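## Task

Pick up the small cardboard box on the desk and set it down on the counter that stands behind the shelving. Do not disturb the stacked cartons. The robot must not tip over or finish leaning. The box must rest on the counter by itself at the end, not be held there by the robot.

## Robot and tools

ROBOT. A Rainbow Robotics RB-Y1: a wheeled base (two drive wheels, two rear casters; 0.66 m long, 0.58 m wide, front edge 0.10 m ahead of the wheel axle), a folding leg and torso, a head with cameras, and two 7-joint arms with parallel grippers. Each arm carries at most 3 kg; heavy loads far forward can tip the robot, and nothing stops that. A loose object may occasionally get nudged by the scene.

FRAMES. Base frame: origin on the floor between the drive wheels, x forward, y left, z up. Reported chest, left_hand and right_hand positions are in this frame; a hand point is the midpoint between its finger pads, with fingers along its -z axis and closing along its x axis. Printed hand positions get less accurate at long reach. base_odometry is the base frame at scene start, counted from wheel turns only (slip looks like travel); heading is positive leftward, -3.142 to 3.142.

execute_actions. Arguments: actions (a list holding exactly one action, or empty to just read state and images) and cameras (list of head_camera, left_wrist_camera, right_wrist_camera, or all; omitted/null/["all"] gives all, [] gives none). One action may contain:
- base: exactly one of translate_m (metres, relative offset, forward positive, -3 to 3) or rotate_rad (radians, relative turn, left/counter-clockwise positive, -3.2 to 3.2). No sideways motion. A base move needing over 8.667 s is refused.
- joints: a single dictionary for the whole robot, keyed by joint name, each value an absolute target (radians, grippers in metres). Torso: torso_squat_rad 0 to 1.2 (higher lowers chest), torso_shift_rad -0.3 to 0.6 (hips forward positive), torso_pitch_rad -0.2 to 1.4 (forward bow positive), torso_yaw_rad -1.5 to 1.5 (left positive). Per arm (prefix left_ or right_): shoulder_pitch -2.356 to 2.356 (negative raises arm forward); shoulder_roll left 0 to 3.141, right -3.141 to 0 (away from body lifts outward); shoulder_yaw -2.094 to 2.094; elbow -2.617 to 0.01 (negative bends); forearm_roll -3.141 to 3.141; wrist_pitch -1.57 to 1.919 (negative tips hand forward); hand_roll -2.705 to 2.705; gripper_m 0 to 0.1 (pad gap). Yaw and roll signs are the same on both arms (positive = leftward / counter-clockwise from above). Head: head_pan_rad -0.523 to 0.523, head_tilt_rad -0.35 to 1.57 (down positive). Done tolerance is ±0.02 rad, grippers ±0.004 m.
- speeds: optional caps, translate_m 0.05 to 0.4 m/s, rotate_rad 0.1 to 1.509 rad/s.
- min_time_s: optional 0.1 to 8, a minimum duration for each arm and head motion.
An action runs at most 15 s. Unknown keys or out-of-range numbers cause refusal with no motion. Omitted joints may keep pushing toward earlier targets. Torso combos must hold: squat+shift<=1.52; squat-shift+pitch<=1.57; shift+0.5pitch-0.4squat<=0.7; shift+0.3pitch-0.5squat<=0.39; violations leave the torso off_target.

RESULTS. base_status and joint_status report each motion: done, off_target (stopped short, maybe still pushing), contact_stop (arm or torso met hard resistance), time_out, stopped_with_arm (torso halted because an arm contact-stopped), limit_stop_at_own_body (self-collision guard, nothing pushing), limit_stop_at_<name>, not_followed (arm targets withheld by the collision check; a cause line suggests a fix; they may be retried later), limit_stop_at_motor_heat. A contact stop or timeout halts the whole group (torso, or one arm) and drops its targets. Base done only means the wheels turned. on_its_own lists uncommanded parts; held at is the held target. The pictures line names images in order. After a stop, free things in a separate action: arms first, then torso. If both hands grip one object and the torso contact-stops at once with nothing in the way, resend every arm joint at its current reading, then the torso command. If a call reports a stop, later tool calls in that reply are skipped.

GRIPPING. Command an opening at least 0.005 m narrower than the object; off_target on the gripper then is normal.

wait: seconds 0 to 10; nothing new commanded, returns state and images.
zoom_image: camera name and region [x0, y0, x1, y1] in pixels of that camera's latest full image, at most 504 by 504. Head image is 896x504, wrist images 644x364.
finished_scene: scene (1 or 2); final and irreversible; reports success and gives the next task. Replying without a tool call ends all scenes.

CAMERAS. Calibrations (intrinsics, distortion, base-to-camera transforms) are given for head_camera (about 1.48 m high, looking down and forward) and both wrist cameras; they are approximate, and wrist poses grow less reliable with arm extension.

AVOID. The base does not stop on collision and may keep shoving furniture; the bent leg can extend beyond the base front and may push the robot backward unnoticed. Never let the arms strike or press each other (grippers included): a hard press ends the run. Joint torque over its load limit (shoulders 65.8, elbow 33.8, wrist joints 23.5 N m, load included) freezes the robot for 10 s. Motors heat while holding loads: MOTOR HOT warns at 65 °C; at 80 °C an OVER-TEMPERATURE FAULT brakes that arm. The robot keeps its last command while you think. Avoid drops, slips, slams, and toppling the cartons.

Each tool is called after "Emit:" as name(argument=value, ...), one argument or row to a line, values as JSON.

## Session

Emit:
execute_actions(
  actions=[],
)

Scene clock: 0.00 s.
base_odometry: x=+0.000 y=+0.000 heading=+0.000 (m, m, rad; odometry frame)
base_status: not commanded
joint_positions: torso_squat_rad=+0.350 torso_shift_rad=+0.000 torso_pitch_rad=-0.001 torso_yaw_rad=+0.001 left_shoulder_pitch_rad=+0.045 left_shoulder_roll_rad=+0.003 left_shoulder_yaw_rad=-0.001 left_elbow_rad=-0.160 left_forearm_roll_rad=-0.005 left_wrist_pitch_rad=-0.044 left_hand_roll_rad=-0.013 left_gripper_m=+0.100 right_shoulder_pitch_rad=-0.014 right_shoulder_roll_rad=-0.024 right_shoulder_yaw_rad=-0.050 right_elbow_rad=-0.096 right_forearm_roll_rad=+0.016 right_wrist_pitch_rad=-0.055 right_hand_roll_rad=-0.005 right_gripper_m=+0.100 head_pan_rad=+0.000 head_tilt_rad=+0.400
joint_status: not commanded
chest: x=-0.2283 y=+0.0000 z=+1.2474 quat_wxyz=(+1.000, +0.000, -0.001, +0.000) (m; base frame)
left_hand: x=-0.1720 y=+0.2228 z=+0.5650 quat_wxyz=(+0.997, +0.003, -0.081, -0.002) (m; base frame)
right_hand: x=-0.1576 y=-0.2408 z=+0.5670 quat_wxyz=(+0.996, -0.014, -0.083, -0.016) (m; base frame)
pictures: head_camera, left_wrist_camera, right_wrist_camera
Images, in order (width x height): head_camera 896x504, left_wrist_camera 644x364, right_wrist_camera 644x364.

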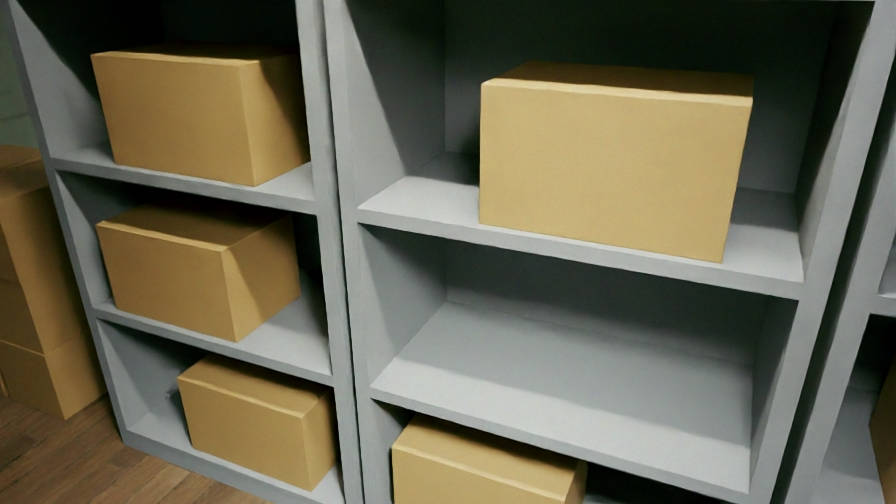

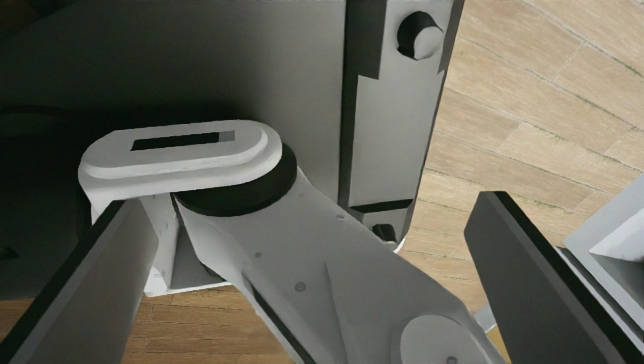

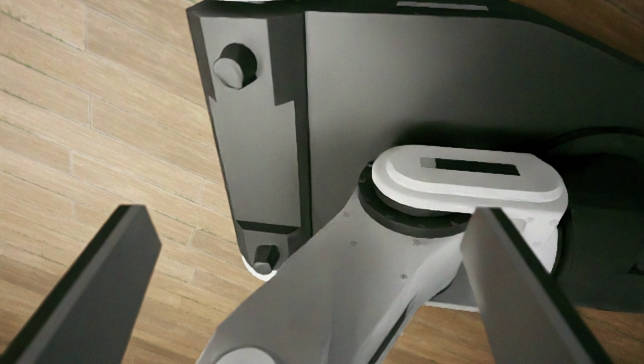

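Emit:
execute_actions(
  actions=[
    {"joints":{"torso_yaw_rad":0.6,"head_pan_rad":0.5,"head_tilt_rad":0.35}},
  ],
  cameras=["head_camera"],
)

Emit:
execute_actions(
  actions=[
    {"joints":{"torso_yaw_rad":1.5,"head_pan_rad":0.52}},
  ],
  cameras=["head_camera"],
)

Scene clock: 9.73 s.
base_odometry: x=+0.000 y=+0.000 heading=+0.000 (m, m, rad; odometry frame)
base_status: not commanded
joint_positions: torso_squat_rad=+0.350 torso_shift_rad=+0.000 torso_pitch_rad=-0.001 torso_yaw_rad=+0.600 left_shoulder_pitch_rad=+0.045 left_shoulder_roll_rad=+0.003 left_shoulder_yaw_rad=-0.001 left_elbow_rad=-0.160 left_forearm_roll_rad=-0.005 left_wrist_pitch_rad=-0.044 left_hand_roll_rad=-0.013 left_gripper_m=+0.100 right_shoulder_pitch_rad=-0.014 right_shoulder_roll_rad=-0.024 right_shoulder_yaw_rad=-0.050 right_elbow_rad=-0.096 right_forearm_roll_rad=+0.016 right_wrist_pitch_rad=-0.055 right_hand_roll_rad=-0.005 right_gripper_m=+0.100 head_pan_rad=+0.500 head_tilt_rad=+0.350
joint_status: all done
chest: x=-0.2283 y=+0.0000 z=+1.2474 quat_wxyz=(+0.955, +0.000, +0.000, +0.296) (m; base frame)
left_hand: x=-0.3075 y=+0.2152 z=+0.5648 quat_wxyz=(+0.953, +0.026, -0.077, +0.293) (m; base frame)
right_hand: x=-0.0341 y=-0.1595 z=+0.5672 quat_wxyz=(+0.957, +0.011, -0.083, +0.279) (m; base frame)
pictures: head_camera
camera_calibration (this result's frames):
head_camera: T_world_to_cam=[[0.892081, -0.451848, -0.00488264, 0.197283], [-0.168798, -0.323195, -0.931157, 1.37871], [0.419163, 0.831492, -0.364587, 0.550017], [0, 0, 0, 1]] pos_world=[-0.173816, 0.0774001, 1.48529]
Images, in order (width x height): head_camera 896x504.

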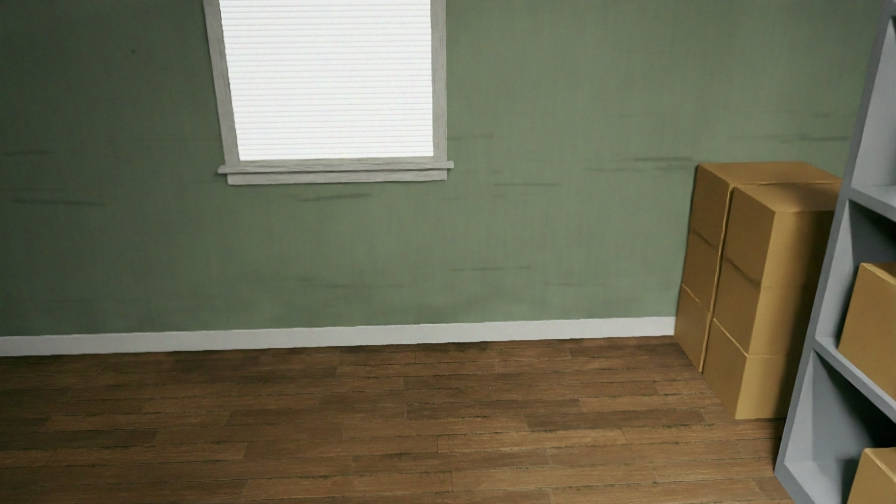

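Scene clock: 11.13 s.
base_odometry: x=+0.000 y=+0.000 heading=+0.000 (m, m, rad; odometry frame)
base_status: not commanded
joint_positions: torso_squat_rad=+0.350 torso_shift_rad=+0.000 torso_pitch_rad=-0.001 torso_yaw_rad=+1.072 left_shoulder_pitch_rad=+0.046 left_shoulder_roll_rad=+0.003 left_shoulder_yaw_rad=-0.001 left_elbow_rad=-0.160 left_forearm_roll_rad=-0.005 left_wrist_pitch_rad=-0.044 left_hand_roll_rad=-0.013 left_gripper_m=+0.100 right_shoulder_pitch_rad=-0.015 right_shoulder_roll_rad=-0.024 right_shoulder_yaw_rad=-0.050 right_elbow_rad=-0.096 right_forearm_roll_rad=+0.016 right_wrist_pitch_rad=-0.055 right_hand_roll_rad=-0.005 right_gripper_m=+0.100 head_pan_rad=+0.520 head_tilt_rad=+0.350
joint_status: torso_yaw_rad limit_stop_at_own_body (moved +0.472 of +0.900); the others done
on_its_own: torso_yaw_rad is held at +1.072, not at your +1.500, since a limit_stop_at_own_body
chest: x=-0.2283 y=+0.0000 z=+1.2474 quat_wxyz=(+0.860, +0.000, +0.000, +0.511) (m; base frame)
left_hand: x=-0.3969 y=+0.1551 z=+0.5647 quat_wxyz=(+0.858, +0.043, -0.068, +0.508) (m; base frame)
right_hand: x=+0.0173 y=-0.0539 z=+0.5672 quat_wxyz=(+0.865, +0.030, -0.078, +0.495) (m; base frame)
pictures: head_camera
camera_calibration (this result's frames):
head_camera: T_world_to_cam=[[0.999714, 0.023419, -0.00493254, 0.221536], [0.00396066, -0.365149, -0.930941, 1.4178], [-0.0236028, 0.930654, -0.365137, 0.449829], [0, 0, 0, 1]] pos_world=[-0.216471, 0.0938863, 1.48523]
Images, in order (width x height): head_camera 896x504.

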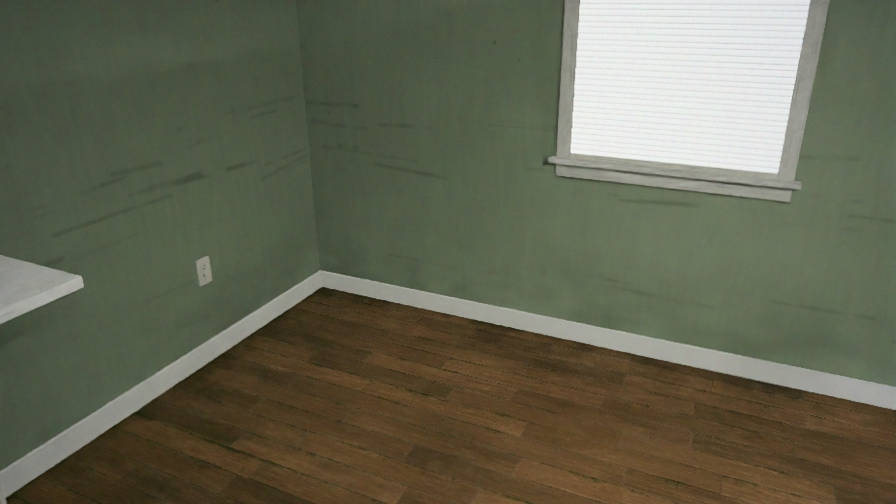

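Emit:
execute_actions(
  actions=[
    {"joints":{"torso_yaw_rad":-0.45,"head_pan_rad":-0.52}},
  ],
  cameras=["head_camera"],
)

Emit:
execute_actions(
  actions=[
    {"joints":{"torso_yaw_rad":-1.03,"head_pan_rad":-0.52}},
  ],
  cameras=["head_camera"],
)

Scene clock: 18.77 s.
base_odometry: x=+0.000 y=+0.000 heading=+0.000 (m, m, rad; odometry frame)
base_status: not commanded
joint_positions: torso_squat_rad=+0.350 torso_shift_rad=+0.000 torso_pitch_rad=-0.001 torso_yaw_rad=-0.450 left_shoulder_pitch_rad=+0.045 left_shoulder_roll_rad=+0.003 left_shoulder_yaw_rad=-0.001 left_elbow_rad=-0.160 left_forearm_roll_rad=-0.005 left_wrist_pitch_rad=-0.044 left_hand_roll_rad=-0.013 left_gripper_m=+0.100 right_shoulder_pitch_rad=-0.014 right_shoulder_roll_rad=-0.024 right_shoulder_yaw_rad=-0.050 right_elbow_rad=-0.096 right_forearm_roll_rad=+0.016 right_wrist_pitch_rad=-0.055 right_hand_roll_rad=-0.005 right_gripper_m=+0.100 head_pan_rad=-0.520 head_tilt_rad=+0.350
joint_status: all done
chest: x=-0.2283 y=+0.0000 z=+1.2474 quat_wxyz=(+0.975, +0.000, -0.001, -0.223) (m; base frame)
left_hand: x=-0.0803 y=+0.1763 z=+0.5651 quat_wxyz=(+0.971, -0.015, -0.080, -0.224) (m; base frame)
right_hand: x=-0.2694 y=-0.2472 z=+0.5669 quat_wxyz=(+0.968, -0.032, -0.078, -0.238) (m; base frame)
pictures: head_camera
camera_calibration (this result's frames):
head_camera: T_world_to_cam=[[-0.82372, -0.566956, -0.00681883, -0.170484], [-0.201074, 0.303339, -0.931426, 1.3715], [0.530146, -0.765863, -0.363866, 0.574552], [0, 0, 0, 1]] pos_world=[-0.169254, -0.0726584, 1.48535]
Images, in order (width x height): head_camera 896x504.

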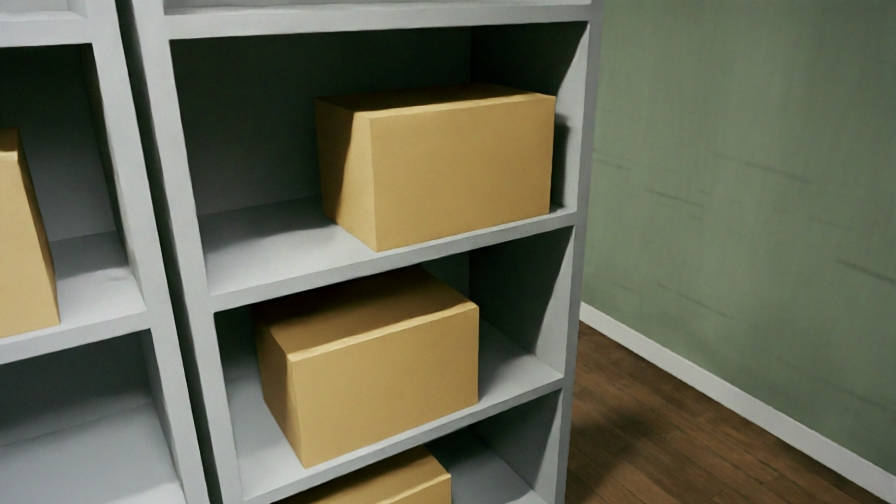

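Scene clock: 19.93 s.
base_odometry: x=+0.000 y=+0.000 heading=+0.000 (m, m, rad; odometry frame)
base_status: not commanded
joint_positions: torso_squat_rad=+0.350 torso_shift_rad=+0.000 torso_pitch_rad=-0.001 torso_yaw_rad=-0.782 left_shoulder_pitch_rad=+0.045 left_shoulder_roll_rad=+0.003 left_shoulder_yaw_rad=-0.001 left_elbow_rad=-0.160 left_forearm_roll_rad=-0.005 left_wrist_pitch_rad=-0.044 left_hand_roll_rad=-0.013 left_gripper_m=+0.100 right_shoulder_pitch_rad=-0.014 right_shoulder_roll_rad=-0.024 right_shoulder_yaw_rad=-0.050 right_elbow_rad=-0.096 right_forearm_roll_rad=+0.016 right_wrist_pitch_rad=-0.055 right_hand_roll_rad=-0.005 right_gripper_m=+0.100 head_pan_rad=-0.520 head_tilt_rad=+0.350
joint_status: torso_yaw_rad limit_stop_at_own_body (moved -0.332 of -0.580); the others done
on_its_own: torso_yaw_rad is held at -0.782, not at your -1.030, since a limit_stop_at_own_body
chest: x=-0.2283 y=+0.0000 z=+1.2474 quat_wxyz=(+0.924, +0.000, -0.001, -0.381) (m; base frame)
left_hand: x=-0.0306 y=+0.1186 z=+0.5652 quat_wxyz=(+0.921, -0.028, -0.077, -0.382) (m; base frame)
right_hand: x=-0.3479 y=-0.2198 z=+0.5668 quat_wxyz=(+0.915, -0.044, -0.071, -0.395) (m; base frame)
pictures: head_camera
camera_calibration (this result's frames):
head_camera: T_world_to_cam=[[-0.963601, -0.267251, -0.00709218, -0.202073], [-0.0909561, 0.352667, -0.931318, 1.3965], [0.251396, -0.896774, -0.364138, 0.511258], [0, 0, 0, 1]] pos_world=[-0.196225, -0.0880222, 1.48533]
Images, in order (width x height): head_camera 896x504.

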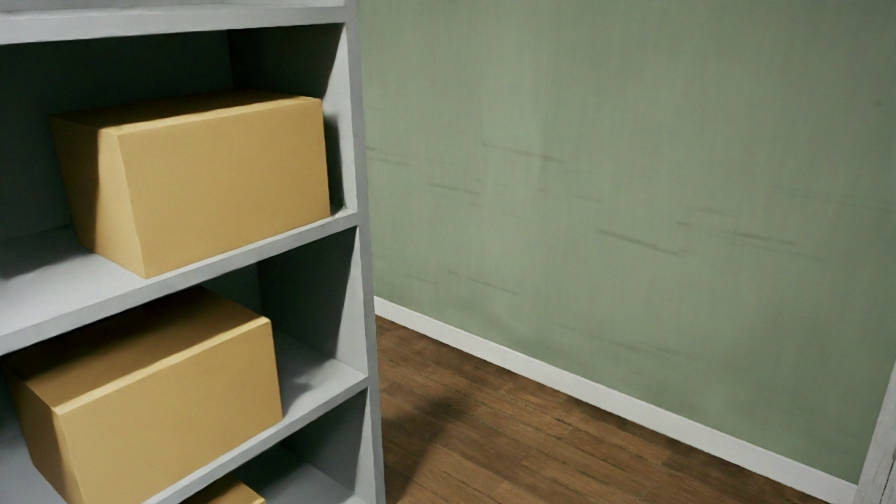

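Emit:
execute_actions(
  actions=[
    {"base":{"rotate_rad":2.5},"joints":{"torso_yaw_rad":0,"head_pan_rad":0,"head_tilt_rad":0.4}},
  ],
  cameras=["head_camera"],
)

Scene clock: 53.03 s.
base_odometry: x=+0.000 y=+0.000 heading=+2.499 (m, m, rad; odometry frame)
base_status: done
joint_positions: torso_squat_rad=+0.350 torso_shift_rad=+0.000 torso_pitch_rad=-0.001 torso_yaw_rad=+0.000 left_shoulder_pitch_rad=+0.045 left_shoulder_roll_rad=+0.003 left_shoulder_yaw_rad=-0.001 left_elbow_rad=-0.160 left_forearm_roll_rad=-0.005 left_wrist_pitch_rad=-0.044 left_hand_roll_rad=-0.013 left_gripper_m=+0.100 right_shoulder_pitch_rad=-0.014 right_shoulder_roll_rad=-0.024 right_shoulder_yaw_rad=-0.050 right_elbow_rad=-0.096 right_forearm_roll_rad=+0.016 right_wrist_pitch_rad=-0.055 right_hand_roll_rad=-0.005 right_gripper_m=+0.100 head_pan_rad=+0.000 head_tilt_rad=+0.400
joint_status: all done
chest: x=-0.2283 y=+0.0000 z=+1.2474 quat_wxyz=(+1.000, +0.000, -0.001, +0.000) (m; base frame)
left_hand: x=-0.1718 y=+0.2228 z=+0.5650 quat_wxyz=(+0.997, +0.003, -0.082, -0.002) (m; base frame)
right_hand: x=-0.1579 y=-0.2409 z=+0.5670 quat_wxyz=(+0.996, -0.014, -0.083, -0.016) (m; base frame)
pictures: head_camera
camera_calibration (this result's frames):
head_camera: T_world_to_cam=[[0.00162513, -0.999982, -0.00582518, 0.00573439], [-0.409746, 0.00464785, -0.912188, 1.2981], [0.912198, 0.00386927, -0.409731, 0.725997], [0, 0, 0, 1]] pos_world=[-0.130371, -0.00310817, 1.48161]
Images, in order (width x height): head_camera 896x504.

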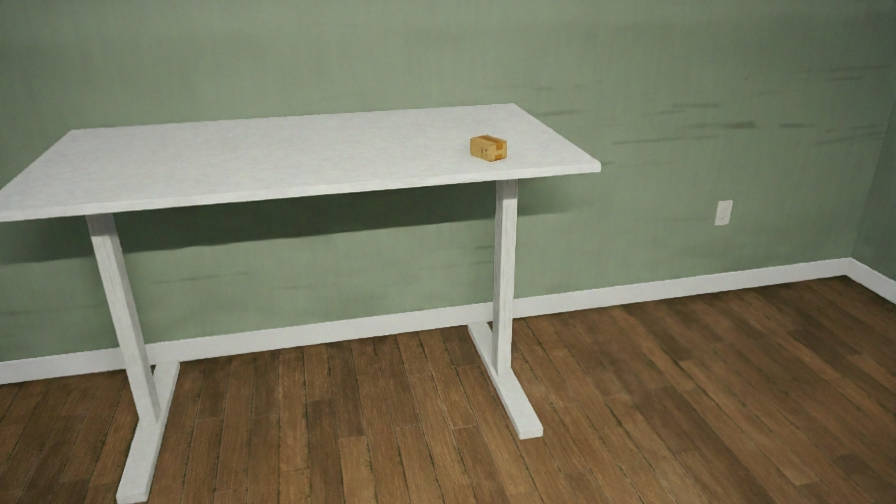

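Emit:
execute_actions(
  actions=[
    {"base":{"rotate_rad":0.06}},
  ],
  cameras=[],
)

Emit:
execute_actions(
  actions=[
    {"base":{"translate_m":0.85},"joints":{"torso_squat_rad":0.0,"right_shoulder_pitch_rad":-1.1,"right_shoulder_roll_rad":-0.3,"right_shoulder_yaw_rad":0,"right_elbow_rad":-0.95,"right_forearm_roll_rad":0,"right_wrist_pitch_rad":1.9,"right_hand_roll_rad":0,"head_tilt_rad":0.55,"head_pan_rad":-0.15}},
  ],
)

Scene clock: 100.37 s.
base_odometry: x=+0.000 y=+0.000 heading=+2.559 (m, m, rad; odometry frame)
base_status: done
joint_positions: torso_squat_rad=+0.350 torso_shift_rad=+0.000 torso_pitch_rad=-0.001 torso_yaw_rad=+0.000 left_shoulder_pitch_rad=+0.045 left_shoulder_roll_rad=+0.003 left_shoulder_yaw_rad=-0.001 left_elbow_rad=-0.160 left_forearm_roll_rad=-0.005 left_wrist_pitch_rad=-0.044 left_hand_roll_rad=-0.013 left_gripper_m=+0.100 right_shoulder_pitch_rad=-0.014 right_shoulder_roll_rad=-0.024 right_shoulder_yaw_rad=-0.050 right_elbow_rad=-0.096 right_forearm_roll_rad=+0.016 right_wrist_pitch_rad=-0.055 right_hand_roll_rad=-0.005 right_gripper_m=+0.100 head_pan_rad=+0.000 head_tilt_rad=+0.400
joint_status: not commanded
chest: x=-0.2283 y=+0.0000 z=+1.2474 quat_wxyz=(+1.000, +0.000, -0.001, +0.000) (m; base frame)
left_hand: x=-0.1718 y=+0.2228 z=+0.5650 quat_wxyz=(+0.997, +0.003, -0.082, -0.002) (m; base frame)
right_hand: x=-0.1579 y=-0.2409 z=+0.5670 quat_wxyz=(+0.996, -0.014, -0.083, -0.016) (m; base frame)
pictures: none
No camera images: the call's "cameras" was empty. Leave "cameras" out to get every camera's image.

Scene clock: 104.07 s.
base_odometry: x=-0.710 y=+0.467 heading=+2.560 (m, m, rad; odometry frame)
base_status: done
joint_positions: torso_squat_rad=+0.000 torso_shift_rad=+0.000 torso_pitch_rad=-0.001 torso_yaw_rad=+0.000 left_shoulder_pitch_rad=+0.045 left_shoulder_roll_rad=+0.003 left_shoulder_yaw_rad=-0.001 left_elbow_rad=-0.160 left_forearm_roll_rad=-0.005 left_wrist_pitch_rad=-0.044 left_hand_roll_rad=-0.013 left_gripper_m=+0.100 right_shoulder_pitch_rad=-1.100 right_shoulder_roll_rad=-0.300 right_shoulder_yaw_rad=+0.000 right_elbow_rad=-0.950 right_forearm_roll_rad=+0.000 right_wrist_pitch_rad=+1.900 right_hand_roll_rad=+0.000 right_gripper_m=+0.100 head_pan_rad=-0.150 head_tilt_rad=+0.550
joint_status: all done
chest: x=-0.2282 y=+0.0000 z=+1.2899 quat_wxyz=(+1.000, +0.000, -0.001, +0.000) (m; base frame)
left_hand: x=-0.1717 y=+0.2228 z=+0.6075 quat_wxyz=(+0.997, +0.003, -0.081, -0.002) (m; base frame)
right_hand: x=+0.3073 y=-0.2733 z=+1.1404 quat_wxyz=(+0.984, -0.161, -0.071, +0.034) (m; base frame)
pictures: head_camera, left_wrist_camera, right_wrist_camera
camera_calibration (this result's frames):
head_camera: T_world_to_cam=[[-0.148705, -0.988863, -0.00609078, -0.0245887], [-0.534781, 0.0855979, -0.840644, 1.20452], [0.831803, -0.12175, -0.541554, 0.923129], [0, 0, 0, 1]] pos_world=[-0.127364, -0.0150278, 1.51234]
left_wrist_camera: T_world_to_cam=[[0.984349, -0.00692942, 0.176094, 0.0623731], [-0.120767, -0.754242, 0.645395, -0.21294], [0.128345, -0.65656, -0.743274, 0.707292], [0, 0, 0, 1]] pos_world=[-0.177891, 0.304204, 0.652158]
right_wrist_camera: T_world_to_cam=[[-0.9868, -0.103703, -0.124382, 0.413405], [-0.143314, 0.916875, 0.37256, -0.101246], [0.0754071, 0.385468, -0.919635, 1.2204], [0, 0, 0, 1]] pos_world=[0.301411, -0.334722, 1.21146]
Images, in order (width x height): head_camera 896x504, left_wrist_camera 644x364, right_wrist_camera 644x364.

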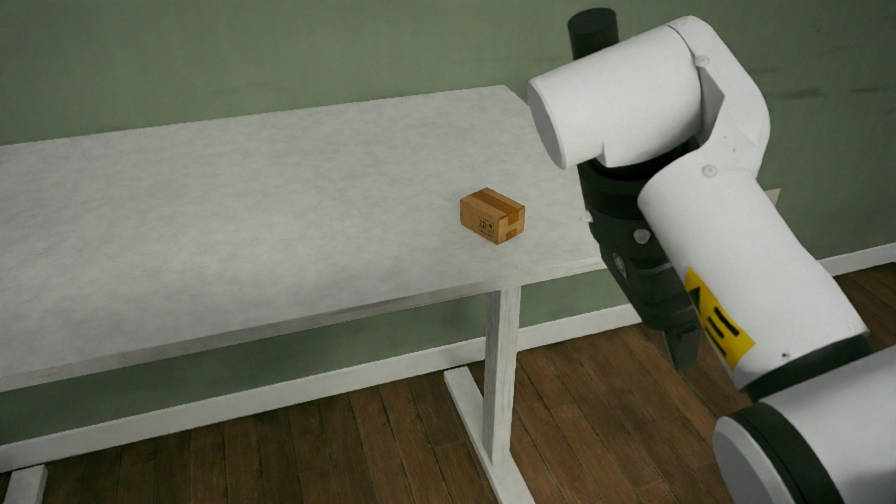

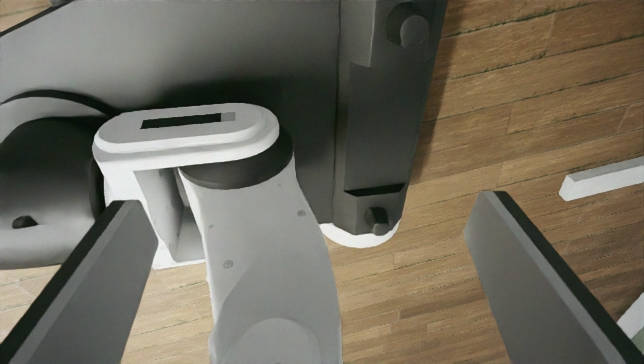

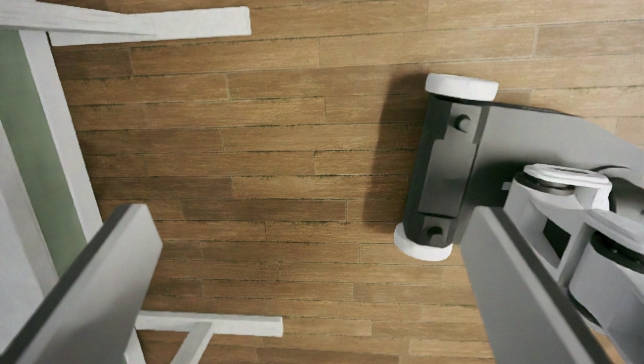

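Emit:
zoom_image(
  camera="head_camera",
  region=[440, 170, 550, 260],
)

Region (440, 170, 550, 260) of head_camera's 896x504 image, scaled by 4.582, with more detail than that image has; it fills the top 412 rows of this view, and the rest is white.

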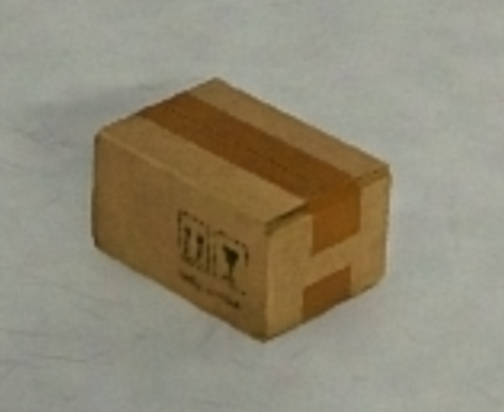

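Emit:
execute_actions(
  actions=[
    {"base":{"translate_m":0.438},"joints":{"torso_pitch_rad":-0.15,"right_shoulder_pitch_rad":-1.076,"right_shoulder_roll_rad":-0.178,"right_shoulder_yaw_rad":-0.306,"right_elbow_rad":-0.85,"right_forearm_roll_rad":0,"right_wrist_pitch_rad":1.9,"right_hand_roll_rad":-1.0,"head_tilt_rad":1.0,"head_pan_rad":-0.3}},
  ],
  cameras=["head_camera","right_wrist_camera"],
)

Scene clock: 148.43 s.
base_odometry: x=-1.076 y=+0.707 heading=+2.562 (m, m, rad; odometry frame)
base_status: done
joint_positions: torso_squat_rad=+0.000 torso_shift_rad=+0.000 torso_pitch_rad=-0.150 torso_yaw_rad=+0.000 left_shoulder_pitch_rad=+0.045 left_shoulder_roll_rad=+0.003 left_shoulder_yaw_rad=-0.001 left_elbow_rad=-0.160 left_forearm_roll_rad=-0.005 left_wrist_pitch_rad=-0.044 left_hand_roll_rad=-0.013 left_gripper_m=+0.100 right_shoulder_pitch_rad=-1.076 right_shoulder_roll_rad=-0.178 right_shoulder_yaw_rad=-0.306 right_elbow_rad=-0.850 right_forearm_roll_rad=+0.000 right_wrist_pitch_rad=+1.900 right_hand_roll_rad=-1.000 right_gripper_m=+0.100 head_pan_rad=-0.300 head_tilt_rad=+1.000
joint_status: all done
chest: x=-0.2741 y=+0.0000 z=+1.2865 quat_wxyz=(+0.997, +0.000, -0.075, +0.000) (m; base frame)
left_hand: x=-0.1170 y=+0.2228 z=+0.6199 quat_wxyz=(+0.988, +0.003, -0.155, -0.002) (m; base frame)
right_hand: x=+0.2582 y=-0.2202 z=+1.1569 quat_wxyz=(+0.875, +0.036, -0.066, -0.478) (m; base frame)
pictures: head_camera, right_wrist_camera
camera_calibration (this result's frames):
head_camera: T_world_to_cam=[[-0.29336, -0.954692, -0.0500294, -0.0113546], [-0.727375, 0.256857, -0.636357, 0.803638], [0.620375, -0.150291, -0.769771, 1.26469], [0, 0, 0, 1]] pos_world=[-0.203367, -0.027188, 1.48435]
right_wrist_camera: T_world_to_cam=[[-0.546763, 0.833067, -0.0839677, 0.418444], [0.523077, 0.418163, 0.742651, -0.873207], [0.65379, 0.362132, -0.664394, 0.769066], [0, 0, 0, 1]] pos_world=[0.182737, -0.261952, 1.19459]
Images, in order (width x height): head_camera 896x504, right_wrist_camera 644x364.

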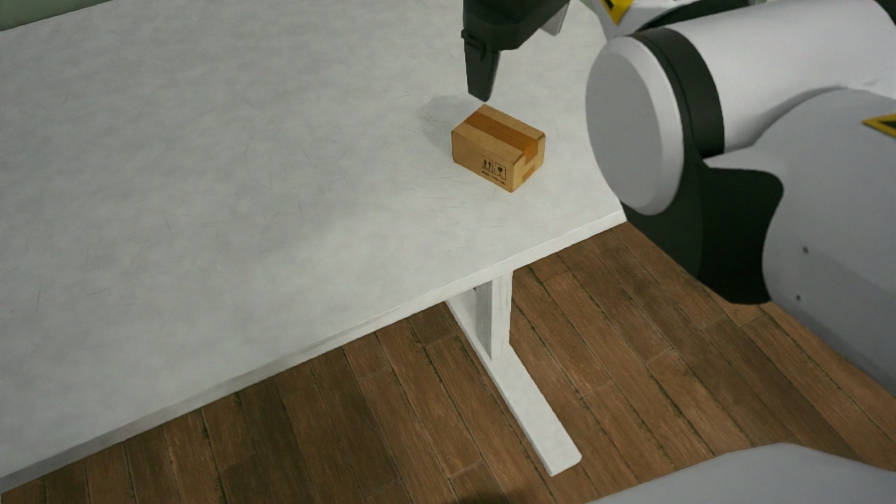

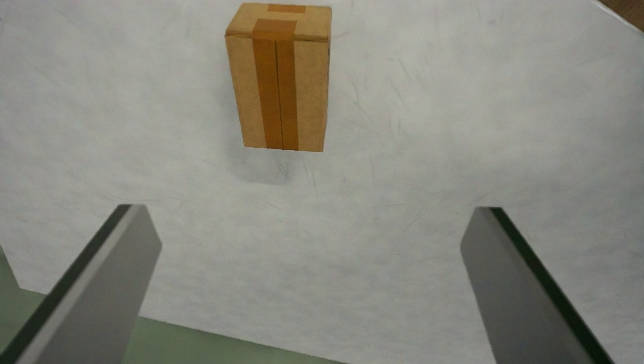

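Emit:
execute_actions(
  actions=[
    {"base":{"translate_m":0.012},"joints":{"torso_pitch_rad":-0.03,"torso_yaw_rad":-0.025}},
  ],
  cameras=["head_camera","right_wrist_camera"],
)

Scene clock: 171.13 s.
base_odometry: x=-1.086 y=+0.714 heading=+2.562 (m, m, rad; odometry frame)
base_status: done
joint_positions: torso_squat_rad=+0.000 torso_shift_rad=+0.000 torso_pitch_rad=-0.030 torso_yaw_rad=-0.025 left_shoulder_pitch_rad=+0.045 left_shoulder_roll_rad=+0.003 left_shoulder_yaw_rad=-0.001 left_elbow_rad=-0.160 left_forearm_roll_rad=-0.005 left_wrist_pitch_rad=-0.044 left_hand_roll_rad=-0.013 left_gripper_m=+0.100 right_shoulder_pitch_rad=-1.076 right_shoulder_roll_rad=-0.178 right_shoulder_yaw_rad=-0.306 right_elbow_rad=-0.850 right_forearm_roll_rad=+0.000 right_wrist_pitch_rad=+1.900 right_hand_roll_rad=-1.000 right_gripper_m=+0.100 head_pan_rad=-0.300 head_tilt_rad=+1.000
joint_status: all done
chest: x=-0.2371 y=+0.0000 z=+1.2898 quat_wxyz=(+1.000, +0.000, -0.015, -0.012) (m; base frame)
left_hand: x=-0.1554 y=+0.2213 z=+0.6094 quat_wxyz=(+0.995, +0.002, -0.096, -0.014) (m; base frame)
right_hand: x=+0.2703 y=-0.2328 z=+1.0973 quat_wxyz=(+0.871, +0.007, -0.013, -0.490) (m; base frame)
pictures: head_camera, right_wrist_camera
camera_calibration (this result's frames):
head_camera: T_world_to_cam=[[-0.320885, -0.946995, -0.0152679, -0.0516933], [-0.791673, 0.277034, -0.544524, 0.698987], [0.519891, -0.162642, -0.838606, 1.30926], [0, 0, 0, 1]] pos_world=[-0.14389, -0.0296558, 1.47778]
right_wrist_camera: T_world_to_cam=[[-0.532005, 0.846565, -0.0172506, 0.356404], [0.618443, 0.402401, 0.674982, -0.785158], [0.578358, 0.348426, -0.737632, 0.823674], [0, 0, 0, 1]] pos_world=[0.198806, -0.27276, 1.14368]
Images, in order (width x height): head_camera 896x504, right_wrist_camera 644x364.

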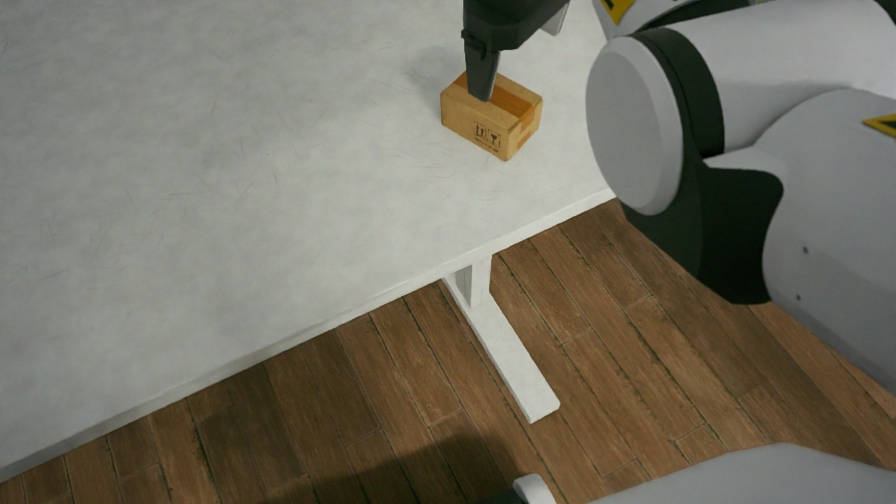

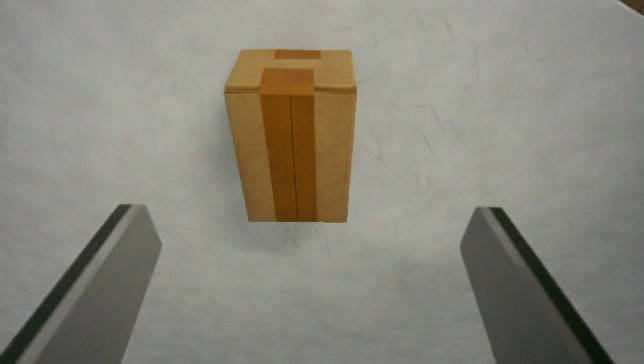

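Emit:
execute_actions(
  actions=[
    {"base":{"translate_m":0.018},"joints":{"torso_pitch_rad":0,"torso_yaw_rad":-0.012,"torso_squat_rad":0.42}},
  ],
  cameras=["head_camera","right_wrist_camera"],
)

Scene clock: 192.87 s.
base_odometry: x=-1.101 y=+0.724 heading=+2.563 (m, m, rad; odometry frame)
base_status: done
joint_positions: torso_squat_rad=+0.420 torso_shift_rad=+0.000 torso_pitch_rad=+0.000 torso_yaw_rad=-0.012 left_shoulder_pitch_rad=+0.045 left_shoulder_roll_rad=+0.003 left_shoulder_yaw_rad=-0.001 left_elbow_rad=-0.160 left_forearm_roll_rad=-0.005 left_wrist_pitch_rad=-0.044 left_hand_roll_rad=-0.013 left_gripper_m=+0.100 right_shoulder_pitch_rad=-1.076 right_shoulder_roll_rad=-0.178 right_shoulder_yaw_rad=-0.306 right_elbow_rad=-0.850 right_forearm_roll_rad=+0.000 right_wrist_pitch_rad=+1.900 right_hand_roll_rad=-1.000 right_gripper_m=+0.100 head_pan_rad=-0.300 head_tilt_rad=+1.000
joint_status: all done
chest: x=-0.2280 y=+0.0000 z=+1.2291 quat_wxyz=(+1.000, +0.000, +0.000, -0.006) (m; base frame)
left_hand: x=-0.1694 y=+0.2221 z=+0.5466 quat_wxyz=(+0.997, +0.002, -0.081, -0.008) (m; base frame)
right_hand: x=+0.2764 y=-0.2263 z=+1.0215 quat_wxyz=(+0.875, +0.000, +0.000, -0.485) (m; base frame)
pictures: head_camera, right_wrist_camera
camera_calibration (this result's frames):
head_camera: T_world_to_cam=[[-0.309046, -0.95103, -0.00568776, -0.0587554], [-0.811048, 0.266672, -0.520661, 0.639422], [0.496681, -0.156295, -0.853744, 1.26693], [0, 0, 0, 1]] pos_world=[-0.128817, -0.0283784, 1.41422]
right_wrist_camera: T_world_to_cam=[[-0.543071, 0.839686, -0.00135322, 0.338146], [0.633125, 0.410534, 0.656212, -0.723433], [0.551568, 0.355513, -0.754575, 0.788339], [0, 0, 0, 1]] pos_world=[0.206838, -0.267208, 1.07004]
Images, in order (width x height): head_camera 896x504, right_wrist_camera 644x364.

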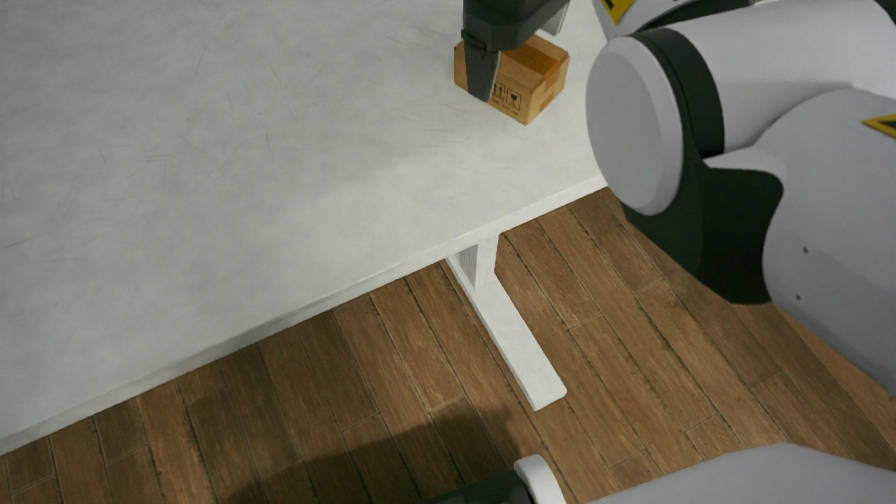

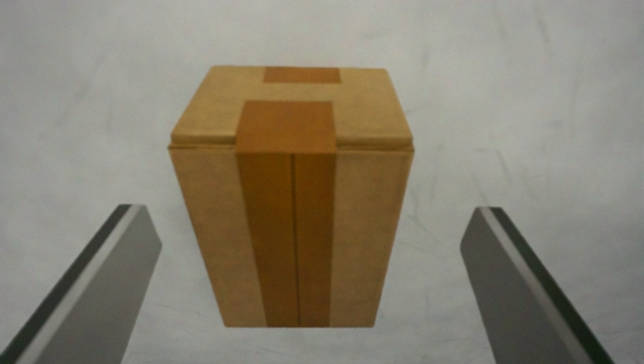

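Emit:
execute_actions(
  actions=[
    {"joints":{"torso_squat_rad":0.48}},
  ],
  cameras=[],
)

Emit:
execute_actions(
  actions=[
    {"joints":{"right_gripper_m":0.04}},
  ],
  cameras=["head_camera","right_wrist_camera"],
)

Scene clock: 207.40 s.
base_odometry: x=-1.101 y=+0.724 heading=+2.563 (m, m, rad; odometry frame)
base_status: not commanded
joint_positions: torso_squat_rad=+0.480 torso_shift_rad=+0.000 torso_pitch_rad=+0.000 torso_yaw_rad=-0.012 left_shoulder_pitch_rad=+0.045 left_shoulder_roll_rad=+0.003 left_shoulder_yaw_rad=-0.001 left_elbow_rad=-0.160 left_forearm_roll_rad=-0.005 left_wrist_pitch_rad=-0.044 left_hand_roll_rad=-0.013 left_gripper_m=+0.100 right_shoulder_pitch_rad=-1.076 right_shoulder_roll_rad=-0.178 right_shoulder_yaw_rad=-0.306 right_elbow_rad=-0.850 right_forearm_roll_rad=+0.000 right_wrist_pitch_rad=+1.900 right_hand_roll_rad=-1.000 right_gripper_m=+0.100 head_pan_rad=-0.300 head_tilt_rad=+1.000
joint_status: all done
chest: x=-0.2280 y=+0.0000 z=+1.2108 quat_wxyz=(+1.000, +0.000, +0.000, -0.006) (m; base frame)
left_hand: x=-0.1694 y=+0.2221 z=+0.5283 quat_wxyz=(+0.997, +0.002, -0.081, -0.008) (m; base frame)
right_hand: x=+0.2763 y=-0.2263 z=+1.0033 quat_wxyz=(+0.875, +0.000, +0.000, -0.485) (m; base frame)
pictures: none
No camera images: the call's "cameras" was empty. Leave "cameras" out to get every camera's image.

Scene clock: 208.50 s.
base_odometry: x=-1.101 y=+0.724 heading=+2.563 (m, m, rad; odometry frame)
base_status: not commanded
joint_positions: torso_squat_rad=+0.480 torso_shift_rad=+0.000 torso_pitch_rad=+0.000 torso_yaw_rad=-0.012 left_shoulder_pitch_rad=+0.045 left_shoulder_roll_rad=+0.003 left_shoulder_yaw_rad=-0.001 left_elbow_rad=-0.160 left_forearm_roll_rad=-0.005 left_wrist_pitch_rad=-0.044 left_hand_roll_rad=-0.013 left_gripper_m=+0.100 right_shoulder_pitch_rad=-1.076 right_shoulder_roll_rad=-0.178 right_shoulder_yaw_rad=-0.306 right_elbow_rad=-0.850 right_forearm_roll_rad=+0.000 right_wrist_pitch_rad=+1.900 right_hand_roll_rad=-1.000 right_gripper_m=+0.060 head_pan_rad=-0.300 head_tilt_rad=+1.000
joint_status: right_gripper_m off_target (ended at +0.060, target +0.040)
chest: x=-0.2280 y=+0.0000 z=+1.2108 quat_wxyz=(+1.000, +0.000, +0.000, -0.006) (m; base frame)
left_hand: x=-0.1694 y=+0.2221 z=+0.5283 quat_wxyz=(+0.997, +0.002, -0.081, -0.008) (m; base frame)
right_hand: x=+0.2763 y=-0.2263 z=+1.0033 quat_wxyz=(+0.875, +0.000, +0.000, -0.485) (m; base frame)
pictures: head_camera, right_wrist_camera
camera_calibration (this result's frames):
head_camera: T_world_to_cam=[[-0.309044, -0.951031, -0.00569404, -0.0588529], [-0.811039, 0.26667, -0.520676, 0.629917], [0.496697, -0.156294, -0.853736, 1.25134], [0, 0, 0, 1]] pos_world=[-0.128836, -0.0283752, 1.39596]
right_wrist_camera: T_world_to_cam=[[-0.543069, 0.839687, -0.00135628, 0.338115], [0.633122, 0.410532, 0.656216, -0.711444], [0.551573, 0.355512, -0.754572, 0.774561], [0, 0, 0, 1]] pos_world=[0.206823, -0.267206, 1.05178]
Images, in order (width x height): head_camera 896x504, right_wrist_camera 644x364.

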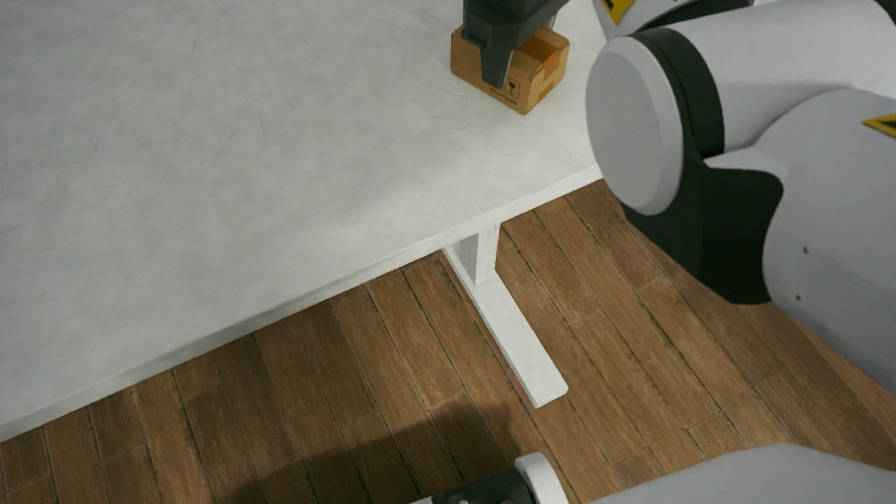

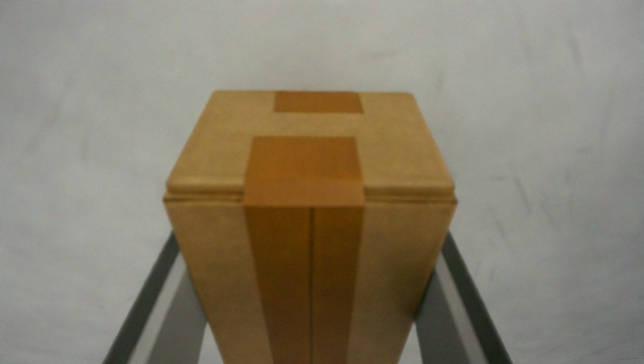

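Emit:
execute_actions(
  actions=[
    {"joints":{"torso_squat_rad":0.3,"torso_yaw_rad":0}},
  ],
  cameras=[],
)

Emit:
execute_actions(
  actions=[
    {"base":{"translate_m":-0.6},"joints":{"torso_squat_rad":0.0,"head_pan_rad":0,"head_tilt_rad":0.5}},
  ],
  cameras=["right_wrist_camera"],
)

Emit:
execute_actions(
  actions=[
    {"base":{"rotate_rad":2.19},"joints":{"right_shoulder_pitch_rad":-0.318,"right_shoulder_roll_rad":-0.03,"right_shoulder_yaw_rad":-0.107,"right_elbow_rad":-1.55,"right_wrist_pitch_rad":1.85,"right_hand_roll_rad":-1.0},"min_time_s":2.5},
  ],
  cameras=["head_camera","right_wrist_camera"],
)

Scene clock: 231.97 s.
base_odometry: x=-1.101 y=+0.724 heading=+2.563 (m, m, rad; odometry frame)
base_status: not commanded
joint_positions: torso_squat_rad=+0.300 torso_shift_rad=+0.000 torso_pitch_rad=+0.000 torso_yaw_rad=+0.000 left_shoulder_pitch_rad=+0.045 left_shoulder_roll_rad=+0.003 left_shoulder_yaw_rad=-0.001 left_elbow_rad=-0.160 left_forearm_roll_rad=-0.005 left_wrist_pitch_rad=-0.044 left_hand_roll_rad=-0.013 left_gripper_m=+0.100 right_shoulder_pitch_rad=-1.076 right_shoulder_roll_rad=-0.178 right_shoulder_yaw_rad=-0.306 right_elbow_rad=-0.850 right_forearm_roll_rad=+0.000 right_wrist_pitch_rad=+1.900 right_hand_roll_rad=-1.000 right_gripper_m=+0.060 head_pan_rad=-0.300 head_tilt_rad=+1.000
joint_status: all done
chest: x=-0.2278 y=+0.0000 z=+1.2587 quat_wxyz=(+1.000, +0.000, +0.000, +0.000) (m; base frame)
left_hand: x=-0.1722 y=+0.2228 z=+0.5761 quat_wxyz=(+0.997, +0.003, -0.081, -0.002) (m; base frame)
right_hand: x=+0.2791 y=-0.2203 z=+1.0509 quat_wxyz=(+0.878, +0.000, +0.000, -0.480) (m; base frame)
pictures: none
No camera images: the call's "cameras" was empty. Leave "cameras" out to get every camera's image.

Scene clock: 235.30 s.
base_odometry: x=-0.599 y=+0.396 heading=+2.566 (m, m, rad; odometry frame)
base_status: done
joint_positions: torso_squat_rad=+0.000 torso_shift_rad=+0.000 torso_pitch_rad=+0.000 torso_yaw_rad=+0.000 left_shoulder_pitch_rad=+0.045 left_shoulder_roll_rad=+0.003 left_shoulder_yaw_rad=-0.001 left_elbow_rad=-0.160 left_forearm_roll_rad=-0.005 left_wrist_pitch_rad=-0.044 left_hand_roll_rad=-0.013 left_gripper_m=+0.100 right_shoulder_pitch_rad=-1.076 right_shoulder_roll_rad=-0.178 right_shoulder_yaw_rad=-0.306 right_elbow_rad=-0.850 right_forearm_roll_rad=+0.000 right_wrist_pitch_rad=+1.900 right_hand_roll_rad=-1.000 right_gripper_m=+0.060 head_pan_rad=+0.000 head_tilt_rad=+0.500
joint_status: all done
chest: x=-0.2279 y=+0.0000 z=+1.2899 quat_wxyz=(+1.000, +0.000, +0.000, +0.000) (m; base frame)
left_hand: x=-0.1722 y=+0.2228 z=+0.6074 quat_wxyz=(+0.997, +0.003, -0.081, -0.002) (m; base frame)
right_hand: x=+0.2790 y=-0.2202 z=+1.0822 quat_wxyz=(+0.878, +0.000, +0.000, -0.479) (m; base frame)
pictures: right_wrist_camera
camera_calibration (this result's frames):
right_wrist_camera: T_world_to_cam=[[-0.553191, 0.833054, -0.00106264, 0.335619], [0.62834, 0.418088, 0.656042, -0.764263], [0.546962, 0.362249, -0.754724, 0.833387], [0, 0, 0, 1]] pos_world=[0.210047, -0.261954, 1.13072]
Images, in order (width x height): right_wrist_camera 644x364.

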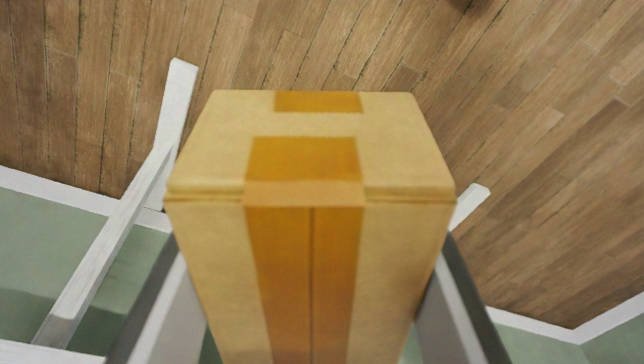

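Scene clock: 240.07 s.
base_odometry: x=-0.598 y=+0.396 heading=-1.528 (m, m, rad; odometry frame)
base_status: done
joint_positions: torso_squat_rad=+0.000 torso_shift_rad=+0.000 torso_pitch_rad=+0.000 torso_yaw_rad=+0.000 left_shoulder_pitch_rad=+0.045 left_shoulder_roll_rad=+0.003 left_shoulder_yaw_rad=-0.001 left_elbow_rad=-0.160 left_forearm_roll_rad=-0.005 left_wrist_pitch_rad=-0.044 left_hand_roll_rad=-0.013 left_gripper_m=+0.100 right_shoulder_pitch_rad=-0.318 right_shoulder_roll_rad=-0.030 right_shoulder_yaw_rad=-0.107 right_elbow_rad=-1.550 right_forearm_roll_rad=+0.000 right_wrist_pitch_rad=+1.850 right_hand_roll_rad=-1.000 right_gripper_m=+0.060 head_pan_rad=+0.000 head_tilt_rad=+0.500
joint_status: all done
chest: x=-0.2279 y=+0.0000 z=+1.2899 quat_wxyz=(+1.000, +0.000, +0.000, +0.000) (m; base frame)
left_hand: x=-0.1722 y=+0.2228 z=+0.6074 quat_wxyz=(+0.997, +0.003, -0.081, -0.002) (m; base frame)
right_hand: x=+0.1385 y=-0.2276 z=+0.9263 quat_wxyz=(+0.877, -0.006, -0.004, -0.481) (m; base frame)
pictures: head_camera, right_wrist_camera
camera_calibration (this result's frames):
head_camera: T_world_to_cam=[[0.000999643, -0.999982, -0.00596676, 0.0060524], [-0.499823, 0.00466834, -0.866115, 1.24992], [0.866127, 0.00384813, -0.499809, 0.867567], [0, 0, 0, 1]] pos_world=[-0.126691, -0.00312127, 1.51623]
right_wrist_camera: T_world_to_cam=[[-0.549785, 0.835205, -0.0130421, 0.274978], [0.628856, 0.424129, 0.651655, -0.565219], [0.549797, 0.350068, -0.758403, 0.79553], [0, 0, 0, 1]] pos_world=[0.06924, -0.268427, 0.975247]
Images, in order (width x height): head_camera 896x504, right_wrist_camera 644x364.

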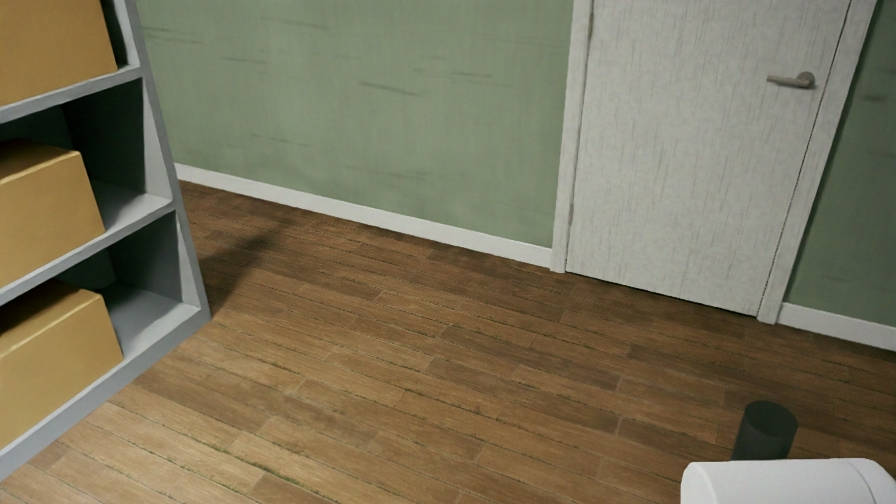

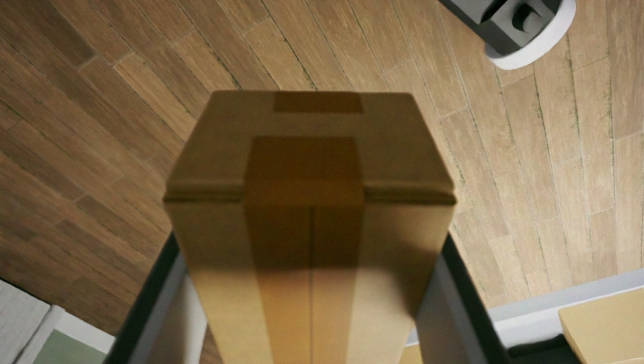

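Emit:
execute_actions(
  actions=[
    {"base":{"translate_m":2.05}},
  ],
  cameras=[],
)

Emit:
execute_actions(
  actions=[
    {"base":{"rotate_rad":1.119}},
  ],
  cameras=["head_camera"],
)

Scene clock: 256.80 s.
base_odometry: x=-0.509 y=-1.652 heading=-1.527 (m, m, rad; odometry frame)
base_status: done
joint_positions: torso_squat_rad=+0.000 torso_shift_rad=+0.000 torso_pitch_rad=+0.000 torso_yaw_rad=+0.000 left_shoulder_pitch_rad=+0.045 left_shoulder_roll_rad=+0.003 left_shoulder_yaw_rad=-0.001 left_elbow_rad=-0.160 left_forearm_roll_rad=-0.005 left_wrist_pitch_rad=-0.044 left_hand_roll_rad=-0.013 left_gripper_m=+0.100 right_shoulder_pitch_rad=-0.318 right_shoulder_roll_rad=-0.030 right_shoulder_yaw_rad=-0.107 right_elbow_rad=-1.550 right_forearm_roll_rad=+0.000 right_wrist_pitch_rad=+1.850 right_hand_roll_rad=-1.000 right_gripper_m=+0.060 head_pan_rad=+0.000 head_tilt_rad=+0.500
joint_status: not commanded
chest: x=-0.2278 y=+0.0000 z=+1.2899 quat_wxyz=(+1.000, +0.000, +0.000, +0.000) (m; base frame)
left_hand: x=-0.1721 y=+0.2228 z=+0.6074 quat_wxyz=(+0.997, +0.003, -0.081, -0.002) (m; base frame)
right_hand: x=+0.1385 y=-0.2276 z=+0.9262 quat_wxyz=(+0.877, -0.006, -0.004, -0.481) (m; base frame)
pictures: none
No camera images: the call's "cameras" was empty. Leave "cameras" out to get every camera's image.

Scene clock: 260.37 s.
base_odometry: x=-0.509 y=-1.652 heading=-0.408 (m, m, rad; odometry frame)
base_status: done
joint_positions: torso_squat_rad=+0.000 torso_shift_rad=+0.000 torso_pitch_rad=+0.000 torso_yaw_rad=+0.000 left_shoulder_pitch_rad=+0.045 left_shoulder_roll_rad=+0.003 left_shoulder_yaw_rad=-0.001 left_elbow_rad=-0.160 left_forearm_roll_rad=-0.005 left_wrist_pitch_rad=-0.044 left_hand_roll_rad=-0.013 left_gripper_m=+0.100 right_shoulder_pitch_rad=-0.318 right_shoulder_roll_rad=-0.030 right_shoulder_yaw_rad=-0.107 right_elbow_rad=-1.550 right_forearm_roll_rad=+0.000 right_wrist_pitch_rad=+1.850 right_hand_roll_rad=-1.000 right_gripper_m=+0.060 head_pan_rad=+0.000 head_tilt_rad=+0.500
joint_status: not commanded
chest: x=-0.2279 y=-0.0001 z=+1.2899 quat_wxyz=(+1.000, +0.000, +0.000, +0.000) (m; base frame)
left_hand: x=-0.1722 y=+0.2228 z=+0.6074 quat_wxyz=(+0.997, +0.003, -0.081, -0.002) (m; base frame)
right_hand: x=+0.1384 y=-0.2276 z=+0.9262 quat_wxyz=(+0.877, -0.006, -0.004, -0.481) (m; base frame)
pictures: head_camera
camera_calibration (this result's frames):
head_camera: T_world_to_cam=[[0.00100315, -0.999982, -0.00598298, 0.00606347], [-0.499904, 0.00468028, -0.866068, 1.24987], [0.86608, 0.00385971, -0.49989, 0.867601], [0, 0, 0, 1]] pos_world=[-0.1266, -0.00313509, 1.51622]
Images, in order (width x height): head_camera 896x504.

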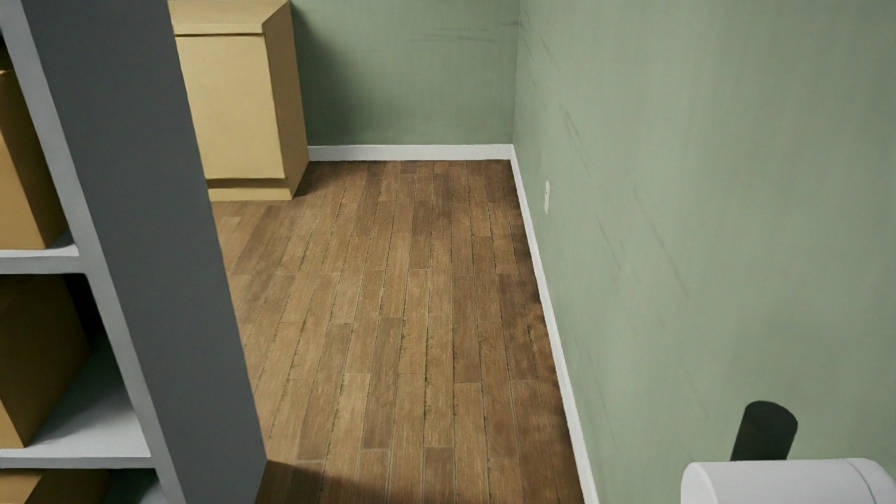

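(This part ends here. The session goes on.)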